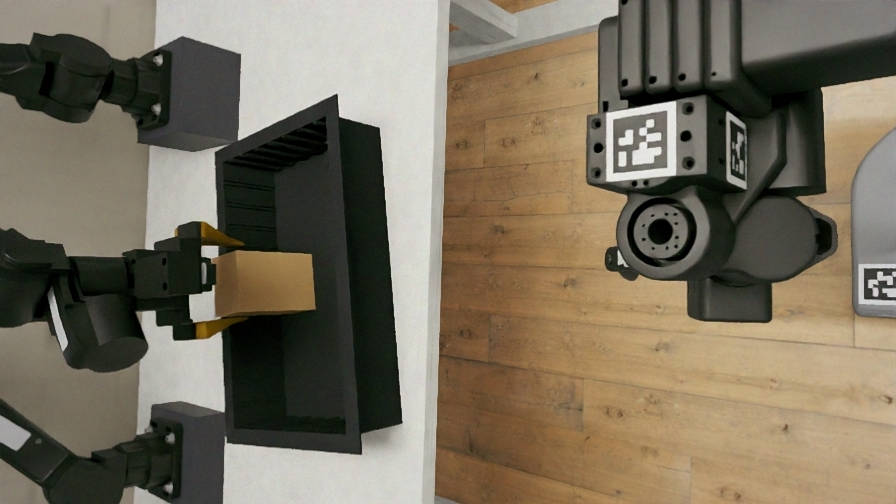

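>>> {"fn": "execute_actions", "kwargs": {
  "actions": [
    {"benchr":{"joints":{"joint2_rad":1.71,"joint4_rad":-0.86}}}
  ],
  "cameras": []
}}

>>> {"fn": "execute_actions", "kwargs": {
  "actions": [
    {"benchr":{"joints":{"gripper_m":0.03}}}
  ],
  "cameras": []
}}

>>> {"fn": "execute_actions", "kwargs": {
  "actions": [
    {"benchr":{"joints":{"joint2_rad":1.4,"joint3_rad":1.2,"joint4_rad":-1.3}}}
  ],
  "cameras": ["benchr_cam_wrist","r1_head_camera"]
}}

Scene clock: 170.63 s.
r1.base_odometry: x=+0.314 y=+0.940 heading=+2.353 (m, m, rad; r1's odometry frame)
r1.turned_by_wheels: +0.000 (rad since the last result)
r1.turned_by_imu: +0.000 (rad since the last result)
r1.base_tilt: forward=-0.1 right=+1.3 (deg)
r1.lidar_m: 1.60 1.68 2.33 3.03 2.99 2.23 2.16 1.30 1.05 1.31 1.08 1.66
r1.head_depth_mm: 1060 1060 896 800 1424 - - / 927 988 823 1554 1454 - 1074 / 1123 1116 862 1539 1444 - 1082 / 639 799 837 1541 1430 - 1077 / 607 744 842 1527 1391 1239 1081 / 1130 1034 837 1527 1379 1212 1077 / 890 977 832 1506 1387 1209 1076
r1.base_status: not commanded
r1.joint_positions: lift_m=+0.801 arm_m=+0.001 wrist_yaw_rad=+0.000 wrist_pitch_rad=-1.088 wrist_roll_rad=+1.572 gripper_m=+0.090 head_pan_rad=-1.576 head_tilt_rad=-0.880
r1.joint_status: not commanded
r1.motor_effort: left_wheel=-2(1) right_wheel=+1(1) lift_m=+14(14) arm_m=-4(3) wrist_yaw_rad=+0(1) wrist_pitch_rad=+3(3) wrist_roll_rad=+0(1) gripper_m=+1(1) head_pan_rad=+4(4) head_tilt_rad=-3(3) (%)
r1.hand_pose: x=-0.0215 y=-0.2438 z=+0.7011 quat_wxyz=(+0.000, +0.000, -0.855, -0.518) (m; r1's base frame)
r1.wrist_depth_mm: 963 - - 863 769 695 - / 991 - - 910 797 744 - / 985 - - 964 799 - - / - - - 937 849 781 - / - - - - 921 763 696 / - - - - 909 794 713 / 336 - - - 916 803 719
benchl.joint_positions: joint1_rad=-1.588 joint2_rad=+0.811 joint3_rad=+0.716 joint4_rad=-1.506 joint5_rad=-0.017 joint6_rad=+0.008 gripper_m=+0.094
benchl.joint_status: not commanded
benchl.hand: x=-0.0008 y=-0.1831 z=+0.1700 quat_wxyz=(+0.005, -0.716, -0.698, -0.017) (m; benchl's fixed frame)
benchr.joint_positions: joint1_rad=-0.798 joint2_rad=+1.695 joint3_rad=+0.988 joint4_rad=-0.869 joint5_rad=-0.008 joint6_rad=-0.908 gripper_m=+0.093
benchr.joint_status: all done
benchr.hand: x=+0.2974 y=-0.3038 z=+0.0037 quat_wxyz=(-0.001, +0.055, -0.998, -0.005) (m; benchr's fixed frame)
pictures: none
No camera images: the call's "cameras" was empty. Leave "cameras" out to get every camera's image.

Scene clock: 171.27 s.
r1.base_odometry: x=+0.314 y=+0.940 heading=+2.353 (m, m, rad; r1's odometry frame)
r1.turned_by_wheels: +0.000 (rad since the last result)
r1.turned_by_imu: +0.000 (rad since the last result)
r1.base_tilt: forward=-0.1 right=+1.3 (deg)
r1.lidar_m: 1.60 1.68 2.34 3.03 2.98 2.22 2.16 1.29 1.05 1.31 1.07 1.66
r1.head_depth_mm: 1058 1057 897 798 1438 - - / 927 988 823 1558 1456 - 1070 / 1128 1112 858 1541 1447 - 1084 / 640 796 835 1536 1435 - 1079 / 607 745 843 1527 1387 1242 1086 / 1121 1033 830 1512 1387 1212 1086 / 887 976 830 1500 1380 1212 1074
r1.base_status: not commanded
r1.joint_positions: lift_m=+0.801 arm_m=+0.001 wrist_yaw_rad=+0.000 wrist_pitch_rad=-1.088 wrist_roll_rad=+1.572 gripper_m=+0.090 head_pan_rad=-1.576 head_tilt_rad=-0.880
r1.joint_status: not commanded
r1.motor_effort: left_wheel=-1(2) right_wheel=+1(1) lift_m=+14(14) arm_m=-4(4) wrist_yaw_rad=-1(0) wrist_pitch_rad=+3(2) wrist_roll_rad=+0(0) gripper_m=+1(1) head_pan_rad=+5(4) head_tilt_rad=-3(3) (%)
r1.hand_pose: x=-0.0215 y=-0.2438 z=+0.7011 quat_wxyz=(+0.000, +0.000, -0.855, -0.518) (m; r1's base frame)
r1.wrist_depth_mm: 929 - - 886 769 714 - / 973 - - 905 794 749 - / - - - 911 826 - - / - - - 972 839 766 - / - - - 978 917 764 698 / - - - - 947 789 715 / 334 - - - 909 781 726
benchl.joint_positions: joint1_rad=-1.588 joint2_rad=+0.811 joint3_rad=+0.716 joint4_rad=-1.506 joint5_rad=-0.017 joint6_rad=+0.008 gripper_m=+0.094
benchl.joint_status: not commanded
benchl.hand: x=-0.0008 y=-0.1831 z=+0.1700 quat_wxyz=(+0.005, -0.716, -0.698, -0.017) (m; benchl's fixed frame)
benchr.joint_positions: joint1_rad=-0.797 joint2_rad=+1.695 joint3_rad=+0.988 joint4_rad=-0.868 joint5_rad=-0.009 joint6_rad=-0.909 gripper_m=+0.079
benchr.joint_status: gripper_m off_target (ended at +0.079, target +0.030)
benchr.hand: x=+0.2980 y=-0.3036 z=+0.0037 quat_wxyz=(-0.002, +0.056, -0.998, -0.005) (m; benchr's fixed frame)
pictures: none
No camera images: the call's "cameras" was empty. Leave "cameras" out to get every camera's image.

Scene clock: 172.57 s.
r1.base_odometry: x=+0.314 y=+0.940 heading=+2.353 (m, m, rad; r1's odometry frame)
r1.turned_by_wheels: +0.000 (rad since the last result)
r1.turned_by_imu: +0.000 (rad since the last result)
r1.base_tilt: forward=+0.0 right=+1.3 (deg)
r1.lidar_m: 1.61 1.68 2.34 3.03 2.99 2.22 2.16 1.29 1.05 1.31 1.08 1.65
r1.head_depth_mm: 1061 1059 898 801 1433 - - / 1061 986 823 1551 1447 - 1075 / 1120 1115 859 1548 1441 - 1085 / 671 900 876 1533 1437 - 1078 / 1087 1053 865 1523 1400 1243 1082 / 1125 1048 835 1522 1382 1216 1077 / 889 977 833 1510 1388 1208 1076
r1.base_status: not commanded
r1.joint_positions: lift_m=+0.801 arm_m=+0.001 wrist_yaw_rad=+0.000 wrist_pitch_rad=-1.088 wrist_roll_rad=+1.572 gripper_m=+0.090 head_pan_rad=-1.576 head_tilt_rad=-0.880
r1.joint_status: not commanded
r1.motor_effort: left_wheel=-1(1) right_wheel=+1(1) lift_m=+14(14) arm_m=-3(3) wrist_yaw_rad=-1(1) wrist_pitch_rad=+3(3) wrist_roll_rad=+0(0) gripper_m=+0(2) head_pan_rad=+4(4) head_tilt_rad=-3(4) (%)
r1.hand_pose: x=-0.0215 y=-0.2438 z=+0.7011 quat_wxyz=(+0.000, +0.000, -0.855, -0.518) (m; r1's base frame)
r1.wrist_depth_mm: 959 - - 873 764 703 - / 988 - - 935 795 742 - / 997 - - 912 830 - - / - - - 957 848 801 - / - - - 982 877 771 693 / - - - - 935 788 695 / 338 - - - 918 813 727
benchl.joint_positions: joint1_rad=-1.588 joint2_rad=+0.811 joint3_rad=+0.716 joint4_rad=-1.506 joint5_rad=-0.017 joint6_rad=+0.008 gripper_m=+0.094
benchl.joint_status: not commanded
benchl.hand: x=-0.0008 y=-0.1831 z=+0.1700 quat_wxyz=(+0.005, -0.716, -0.698, -0.017) (m; benchl's fixed frame)
benchr.joint_positions: joint1_rad=-0.797 joint2_rad=+1.404 joint3_rad=+1.175 joint4_rad=-1.293 joint5_rad=-0.009 joint6_rad=-0.910 gripper_m=+0.079
benchr.joint_status: all done
benchr.hand: x=+0.2873 y=-0.2927 z=+0.1833 quat_wxyz=(-0.020, +0.056, -0.998, +0.016) (m; benchr's fixed frame)
pictures: benchr_cam_wrist, r1_head_camera (sideways: a quarter turn clockwise sets it upright)
camera_calibration (this result's frames):
benchr_cam_wrist: T_world_to_cam=[[0.114223, -0.992824, 0.0354071, -0.329566], [-0.832038, -0.0761293, 0.54947, 0.121785], [-0.542832, -0.0922223, -0.834763, 0.404042], [0, 0, 0, 1]] pos_world=[0.3583, -0.280668, 0.282031]
r1_head_camera: T_world_to_cam=[[-0.0179551, 0.76963, -0.638238, 0.847967], [0.998612, -0.0178087, -0.0495681, 0.0628582], [-0.0495153, -0.638242, -0.768241, 0.952534], [0, 0, 0, 1]] pos_world=[-0.000380674, -0.0435537, 1.2761]
Images, in order (width x height): benchr_cam_wrist 504x504, r1_head_camera 896x504.

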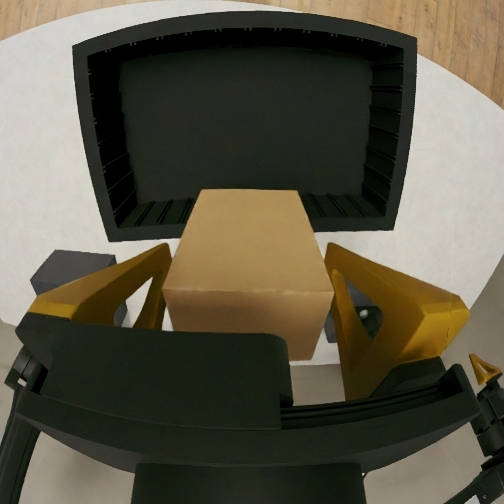

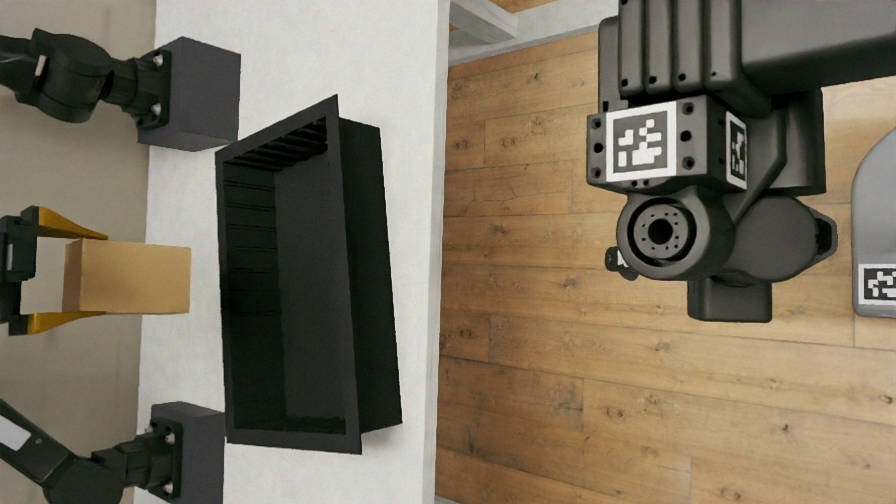

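>>> {"fn": "execute_actions", "kwargs": {
  "actions": [
    {"benchr":{"joints":{"joint1_rad":1.37,"joint2_rad":1.6,"joint3_rad":2.2,"joint4_rad":-1.68,"joint6_rad":0}}}
  ],
  "cameras": []
}}

>>> {"fn": "execute_actions", "kwargs": {
  "actions": [
    {"benchr":{"joints":{"joint2_rad":2.17,"joint3_rad":2.55}}}
  ],
  "cameras": ["benchr_cam_wrist","r1_nav_camera"]
}}

Scene clock: 175.40 s.
r1.base_odometry: x=+0.314 y=+0.940 heading=+2.353 (m, m, rad; r1's odometry frame)
r1.turned_by_wheels: +0.000 (rad since the last result)
r1.turned_by_imu: +0.000 (rad since the last result)
r1.base_tilt: forward=-0.1 right=+1.3 (deg)
r1.lidar_m: 1.60 1.67 2.34 3.01 2.98 2.23 2.15 1.29 1.05 1.31 1.07 1.66
r1.head_depth_mm: 929 1064 898 799 1436 - - / 1099 987 823 1551 1449 - 1073 / 1129 1110 859 1547 1450 - 1084 / 1124 1103 872 1533 1444 - 1082 / 1126 1093 865 1528 1397 1241 1084 / 1122 1047 833 1507 1381 1214 1078 / 888 978 830 1503 1390 1210 1074
r1.base_status: not commanded
r1.joint_positions: lift_m=+0.801 arm_m=+0.001 wrist_yaw_rad=+0.000 wrist_pitch_rad=-1.088 wrist_roll_rad=+1.572 gripper_m=+0.090 head_pan_rad=-1.576 head_tilt_rad=-0.880
r1.joint_status: not commanded
r1.motor_effort: left_wheel=-2(1) right_wheel=+1(1) lift_m=+14(14) arm_m=-3(4) wrist_yaw_rad=-1(0) wrist_pitch_rad=+2(3) wrist_roll_rad=-1(0) gripper_m=-1(1) head_pan_rad=+4(4) head_tilt_rad=-3(3) (%)
r1.hand_pose: x=-0.0215 y=-0.2438 z=+0.7011 quat_wxyz=(+0.000, +0.000, -0.855, -0.518) (m; r1's base frame)
r1.wrist_depth_mm: 966 - - 879 791 707 - / 946 - - 892 803 743 - / 982 - - 932 831 - - / - - - 954 844 787 - / - - - - 878 760 692 / - - - - 909 801 706 / 337 - - - 914 798 732
benchl.joint_positions: joint1_rad=-1.588 joint2_rad=+0.811 joint3_rad=+0.716 joint4_rad=-1.506 joint5_rad=-0.017 joint6_rad=+0.008 gripper_m=+0.094
benchl.joint_status: not commanded
benchl.hand: x=-0.0008 y=-0.1831 z=+0.1700 quat_wxyz=(+0.005, -0.716, -0.698, -0.017) (m; benchl's fixed frame)
benchr.joint_positions: joint1_rad=+1.380 joint2_rad=+1.627 joint3_rad=+2.132 joint4_rad=-1.677 joint5_rad=-0.010 joint6_rad=-0.012 gripper_m=+0.079
benchr.joint_status: all done
benchr.hand: x=+0.1013 y=+0.5311 z=+0.4632 quat_wxyz=(-0.151, +0.629, -0.752, -0.129) (m; benchr's fixed frame)
pictures: none
No camera images: the call's "cameras" was empty. Leave "cameras" out to get every camera's image.

Scene clock: 176.83 s.
r1.base_odometry: x=+0.314 y=+0.940 heading=+2.353 (m, m, rad; r1's odometry frame)
r1.turned_by_wheels: +0.000 (rad since the last result)
r1.turned_by_imu: +0.000 (rad since the last result)
r1.base_tilt: forward=+0.0 right=+1.3 (deg)
r1.lidar_m: 1.61 1.68 2.34 3.05 2.99 2.23 2.16 1.29 1.05 1.31 1.07 1.65
r1.head_depth_mm: 882 1060 898 799 1424 - - / 1101 993 823 1553 1451 - 1073 / 1122 1112 859 1545 1442 - 1084 / 1125 1105 870 1533 1440 - 1078 / 1129 1092 865 1520 1404 1247 1088 / 1127 1047 834 1526 1393 1221 1080 / 885 975 831 1509 1385 1204 1077
r1.base_status: not commanded
r1.joint_positions: lift_m=+0.801 arm_m=+0.001 wrist_yaw_rad=+0.000 wrist_pitch_rad=-1.088 wrist_roll_rad=+1.572 gripper_m=+0.090 head_pan_rad=-1.576 head_tilt_rad=-0.880
r1.joint_status: not commanded
r1.motor_effort: left_wheel=-1(1) right_wheel=+1(1) lift_m=+14(14) arm_m=-4(3) wrist_yaw_rad=-1(1) wrist_pitch_rad=+2(3) wrist_roll_rad=-1(1) gripper_m=+1(1) head_pan_rad=+4(4) head_tilt_rad=-3(3) (%)
r1.hand_pose: x=-0.0215 y=-0.2438 z=+0.7011 quat_wxyz=(+0.000, +0.000, -0.855, -0.518) (m; r1's base frame)
r1.wrist_depth_mm: 920 - - 866 770 716 - / 961 - - 918 794 749 - / 968 - - 924 807 - - / - - - 976 849 764 - / - - - 996 894 768 708 / - - - - 953 782 713 / 338 - - - 949 791 730
benchl.joint_positions: joint1_rad=-1.588 joint2_rad=+0.811 joint3_rad=+0.716 joint4_rad=-1.506 joint5_rad=-0.017 joint6_rad=+0.008 gripper_m=+0.094
benchl.joint_status: not commanded
benchl.hand: x=-0.0008 y=-0.1831 z=+0.1700 quat_wxyz=(+0.005, -0.716, -0.698, -0.017) (m; benchl's fixed frame)
benchr.joint_positions: joint1_rad=+1.377 joint2_rad=+2.196 joint3_rad=+2.511 joint4_rad=-1.674 joint5_rad=-0.007 joint6_rad=-0.010 gripper_m=+0.079
benchr.joint_status: all done
benchr.hand: x=+0.1370 y=+0.7002 z=+0.2757 quat_wxyz=(-0.080, +0.636, -0.765, -0.070) (m; benchr's fixed frame)
pictures: benchr_cam_wrist, r1_nav_camera (sideways: a quarter turn counterclockwise sets it upright)
camera_calibration (this result's frames):
benchr_cam_wrist: T_world_to_cam=[[0.9837, -0.179795, -0.00272461, -0.00777871], [-0.163984, -0.903202, 0.396655, 0.551313], [-0.0737776, -0.389743, -0.917964, 0.658174], [0, 0, 0, 1]] pos_world=[0.146617, 0.753068, 0.385478]
r1_nav_camera: T_world_to_cam=[[-0.0507135, -0.784081, 0.618583, -0.755503], [-0.998434, 0.0544495, -0.0128377, 0.0718775], [-0.0236157, -0.618265, -0.785615, 0.979249], [0, 0, 0, 1]] pos_world=[0.0565764, 0.00914664, 1.23758]
Images, in order (width x height): benchr_cam_wrist 504x504, r1_nav_camera 672x504.

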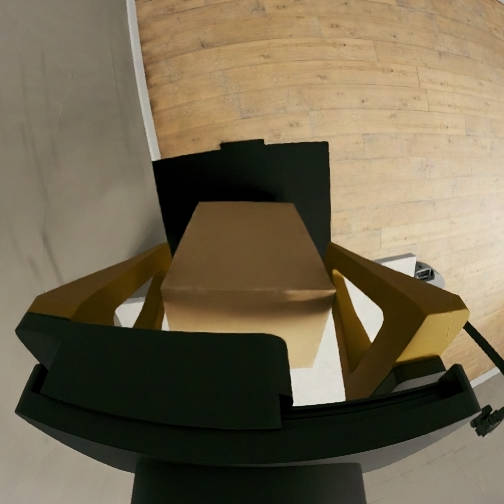

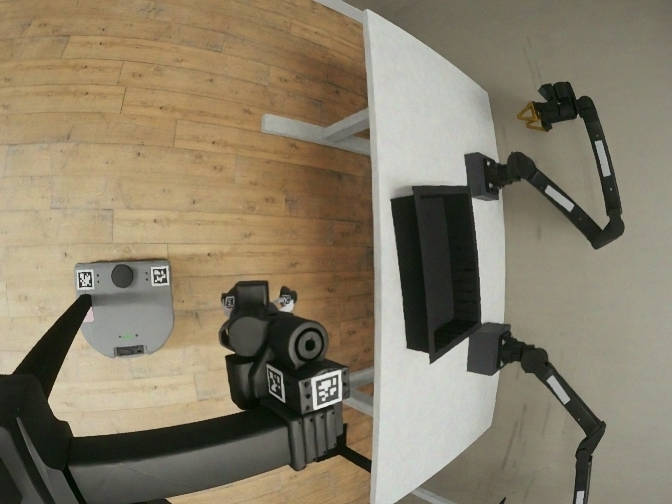

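>>> {"fn": "execute_actions", "kwargs": {
  "actions": [
    {"benchr":{"joints":{"joint2_rad":2.24}}}
  ],
  "cameras": ["benchr_cam_wrist"]
}}

Scene clock: 178.03 s.
r1.base_odometry: x=+0.314 y=+0.940 heading=+2.353 (m, m, rad; r1's odometry frame)
r1.turned_by_wheels: +0.000 (rad since the last result)
r1.turned_by_imu: +0.000 (rad since the last result)
r1.base_tilt: forward=-0.1 right=+1.3 (deg)
r1.lidar_m: 1.61 1.68 2.34 3.02 2.99 2.22 2.16 1.29 1.05 1.31 1.08 1.66
r1.head_depth_mm: 882 1057 898 801 1438 - - / 1103 986 820 1557 1456 - 1073 / 1117 1113 857 1549 1448 - 1088 / 1130 1101 872 1529 1437 - 1077 / 1130 1098 866 1516 1400 1240 1086 / 1131 1044 834 1521 1389 1212 1076 / 886 974 832 1512 1389 1212 1075
r1.base_status: not commanded
r1.joint_positions: lift_m=+0.801 arm_m=+0.001 wrist_yaw_rad=+0.000 wrist_pitch_rad=-1.088 wrist_roll_rad=+1.572 gripper_m=+0.090 head_pan_rad=-1.576 head_tilt_rad=-0.880
r1.joint_status: not commanded
r1.motor_effort: left_wheel=-2(1) right_wheel=+1(1) lift_m=+13(14) arm_m=-4(3) wrist_yaw_rad=+0(1) wrist_pitch_rad=+3(3) wrist_roll_rad=+0(0) gripper_m=+1(1) head_pan_rad=+4(4) head_tilt_rad=-3(3) (%)
r1.hand_pose: x=-0.0215 y=-0.2438 z=+0.7011 quat_wxyz=(+0.000, +0.000, -0.855, -0.518) (m; r1's base frame)
r1.wrist_depth_mm: 941 - - 892 788 710 - / 960 - - 904 808 740 - / 959 - - 934 828 - - / - - - 962 837 803 - / - - - - 871 778 693 / - - - - 917 791 712 / 334 - - - 892 807 732
benchl.joint_positions: joint1_rad=-1.588 joint2_rad=+0.811 joint3_rad=+0.716 joint4_rad=-1.506 joint5_rad=-0.017 joint6_rad=+0.008 gripper_m=+0.094
benchl.joint_status: not commanded
benchl.hand: x=-0.0008 y=-0.1831 z=+0.1700 quat_wxyz=(+0.005, -0.716, -0.698, -0.017) (m; benchl's fixed frame)
benchr.joint_positions: joint1_rad=+1.377 joint2_rad=+2.215 joint3_rad=+2.513 joint4_rad=-1.671 joint5_rad=-0.007 joint6_rad=-0.010 gripper_m=+0.079
benchr.joint_status: all done
benchr.hand: x=+0.1376 y=+0.7036 z=+0.2632 quat_wxyz=(-0.074, +0.636, -0.765, -0.065) (m; benchr's fixed frame)
pictures: benchr_cam_wrist
camera_calibration (this result's frames):
benchr_cam_wrist: T_world_to_cam=[[0.983692, -0.179838, -0.00292901, -0.0077735], [-0.162795, -0.897159, 0.410614, 0.551287], [-0.0764717, -0.403441, -0.911804, 0.656452], [0, 0, 0, 1]] pos_world=[0.147594, 0.758034, 0.372167]
Images, in order (width x height): benchr_cam_wrist 504x504.

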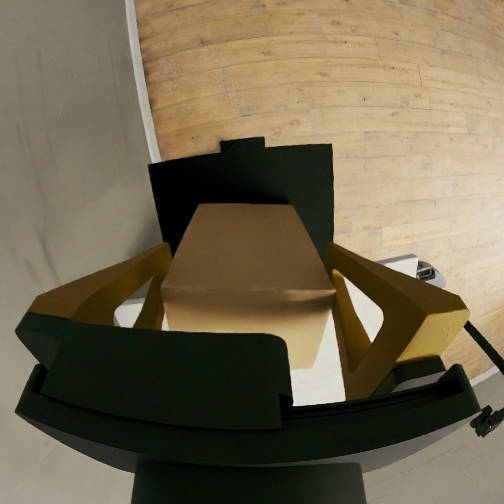

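Touching, it appears.

>>> {"fn": "execute_actions", "kwargs": {
  "actions": [
    {"benchr":{"joints":{"gripper_m":0.093}}}
  ],
  "cameras": []
}}

>>> {"fn": "execute_actions", "kwargs": {
  "actions": [
    {"benchr":{"joints":{"joint2_rad":1.85}}}
  ],
  "cameras": ["benchr_cam_wrist"]
}}

Scene clock: 179.10 s.
r1.base_odometry: x=+0.314 y=+0.940 heading=+2.353 (m, m, rad; r1's odometry frame)
r1.turned_by_wheels: +0.000 (rad since the last result)
r1.turned_by_imu: +0.000 (rad since the last result)
r1.base_tilt: forward=-0.1 right=+1.3 (deg)
r1.lidar_m: 1.60 1.68 2.34 3.02 2.99 2.22 2.16 1.30 1.05 1.31 1.08 1.66
r1.head_depth_mm: 878 1060 897 800 1423 - - / 1099 985 822 1556 1455 - 1074 / 1121 1113 861 1539 1448 - 1088 / 1123 1106 872 1537 1427 - 1081 / 1131 1089 865 1527 1397 1247 1088 / 1135 1051 835 1513 1397 1218 1080 / 887 975 828 1503 1384 1208 1080
r1.base_status: not commanded
r1.joint_positions: lift_m=+0.801 arm_m=+0.001 wrist_yaw_rad=+0.000 wrist_pitch_rad=-1.088 wrist_roll_rad=+1.572 gripper_m=+0.090 head_pan_rad=-1.576 head_tilt_rad=-0.880
r1.joint_status: not commanded
r1.motor_effort: left_wheel=-2(1) right_wheel=+1(1) lift_m=+14(14) arm_m=-4(4) wrist_yaw_rad=-1(0) wrist_pitch_rad=+2(3) wrist_roll_rad=-1(1) gripper_m=+1(1) head_pan_rad=+4(4) head_tilt_rad=-3(3) (%)
r1.hand_pose: x=-0.0215 y=-0.2438 z=+0.7011 quat_wxyz=(+0.000, +0.000, -0.855, -0.518) (m; r1's base frame)
r1.wrist_depth_mm: 958 - - 887 774 722 - / 942 - - 912 791 753 - / 979 - - 925 814 - - / - - - 954 856 764 - / - - - 986 896 794 699 / - - - - 904 799 723 / 335 - - - 919 800 741
benchl.joint_positions: joint1_rad=-1.588 joint2_rad=+0.811 joint3_rad=+0.716 joint4_rad=-1.506 joint5_rad=-0.017 joint6_rad=+0.008 gripper_m=+0.094
benchl.joint_status: not commanded
benchl.hand: x=-0.0008 y=-0.1831 z=+0.1700 quat_wxyz=(+0.005, -0.716, -0.698, -0.017) (m; benchl's fixed frame)
benchr.joint_positions: joint1_rad=+1.377 joint2_rad=+2.216 joint3_rad=+2.513 joint4_rad=-1.672 joint5_rad=-0.007 joint6_rad=-0.010 gripper_m=+0.093
benchr.joint_status: all done
benchr.hand: x=+0.1376 y=+0.7035 z=+0.2627 quat_wxyz=(-0.073, +0.636, -0.765, -0.064) (m; benchr's fixed frame)
pictures: none
No camera images: the call's "cameras" was empty. Leave "cameras" out to get every camera's image.

Scene clock: 180.83 s.
r1.base_odometry: x=+0.314 y=+0.940 heading=+2.353 (m, m, rad; r1's odometry frame)
r1.turned_by_wheels: +0.000 (rad since the last result)
r1.turned_by_imu: +0.000 (rad since the last result)
r1.base_tilt: forward=+0.0 right=+1.3 (deg)
r1.lidar_m: 1.61 1.68 2.34 3.04 3.00 2.21 2.15 1.30 1.05 1.31 1.08 1.65
r1.head_depth_mm: 880 1061 898 801 1428 - - / 1099 985 821 1552 1450 - 1072 / 1126 1115 863 1540 1449 - 1081 / 1124 1107 870 1535 1437 - 1079 / 1126 1095 866 1526 1398 1244 1088 / 1128 1045 837 1510 1397 1216 1082 / 888 975 830 1502 1384 1208 1074
r1.base_status: not commanded
r1.joint_positions: lift_m=+0.801 arm_m=+0.001 wrist_yaw_rad=+0.000 wrist_pitch_rad=-1.088 wrist_roll_rad=+1.572 gripper_m=+0.090 head_pan_rad=-1.576 head_tilt_rad=-0.880
r1.joint_status: not commanded
r1.motor_effort: left_wheel=-1(1) right_wheel=+2(1) lift_m=+14(14) arm_m=-3(3) wrist_yaw_rad=-1(1) wrist_pitch_rad=+3(2) wrist_roll_rad=+0(1) gripper_m=+0(0) head_pan_rad=+4(4) head_tilt_rad=-3(3) (%)
r1.hand_pose: x=-0.0215 y=-0.2438 z=+0.7011 quat_wxyz=(+0.000, +0.000, -0.855, -0.518) (m; r1's base frame)
r1.wrist_depth_mm: 940 - 994 881 791 706 - / 984 - - 922 813 754 - / - - - 936 826 - - / - - - 964 844 779 - / - - - 971 920 778 702 / - - - - 924 780 730 / 338 - - - 925 807 736
benchl.joint_positions: joint1_rad=-1.588 joint2_rad=+0.811 joint3_rad=+0.716 joint4_rad=-1.506 joint5_rad=-0.017 joint6_rad=+0.008 gripper_m=+0.094
benchl.joint_status: not commanded
benchl.hand: x=-0.0008 y=-0.1831 z=+0.1700 quat_wxyz=(+0.005, -0.716, -0.698, -0.017) (m; benchl's fixed frame)
benchr.joint_positions: joint1_rad=+1.377 joint2_rad=+1.855 joint3_rad=+2.553 joint4_rad=-1.674 joint5_rad=-0.007 joint6_rad=-0.010 gripper_m=+0.093
benchr.joint_status: all done
benchr.hand: x=+0.1196 y=+0.6122 z=+0.5168 quat_wxyz=(-0.225, +0.612, -0.735, -0.188) (m; benchr's fixed frame)
pictures: benchr_cam_wrist
camera_calibration (this result's frames):
benchr_cam_wrist: T_world_to_cam=[[0.983709, -0.17975, 0.00248688, -0.00863949], [-0.179756, -0.983396, 0.0249028, 0.616402], [-0.00203069, -0.0249442, -0.999687, 0.65417], [0, 0, 0, 1]] pos_world=[0.120629, 0.620932, 0.638636]
Images, in order (width x height): benchr_cam_wrist 504x504.

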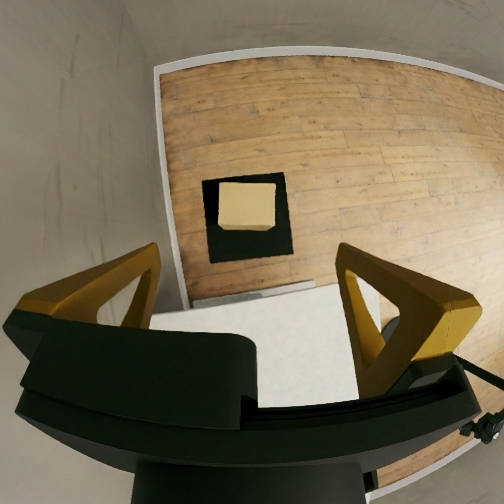

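>>> {"fn": "finished_scene", "kwargs": {
  "scene": 2
}}

The scene is finished: the task was done.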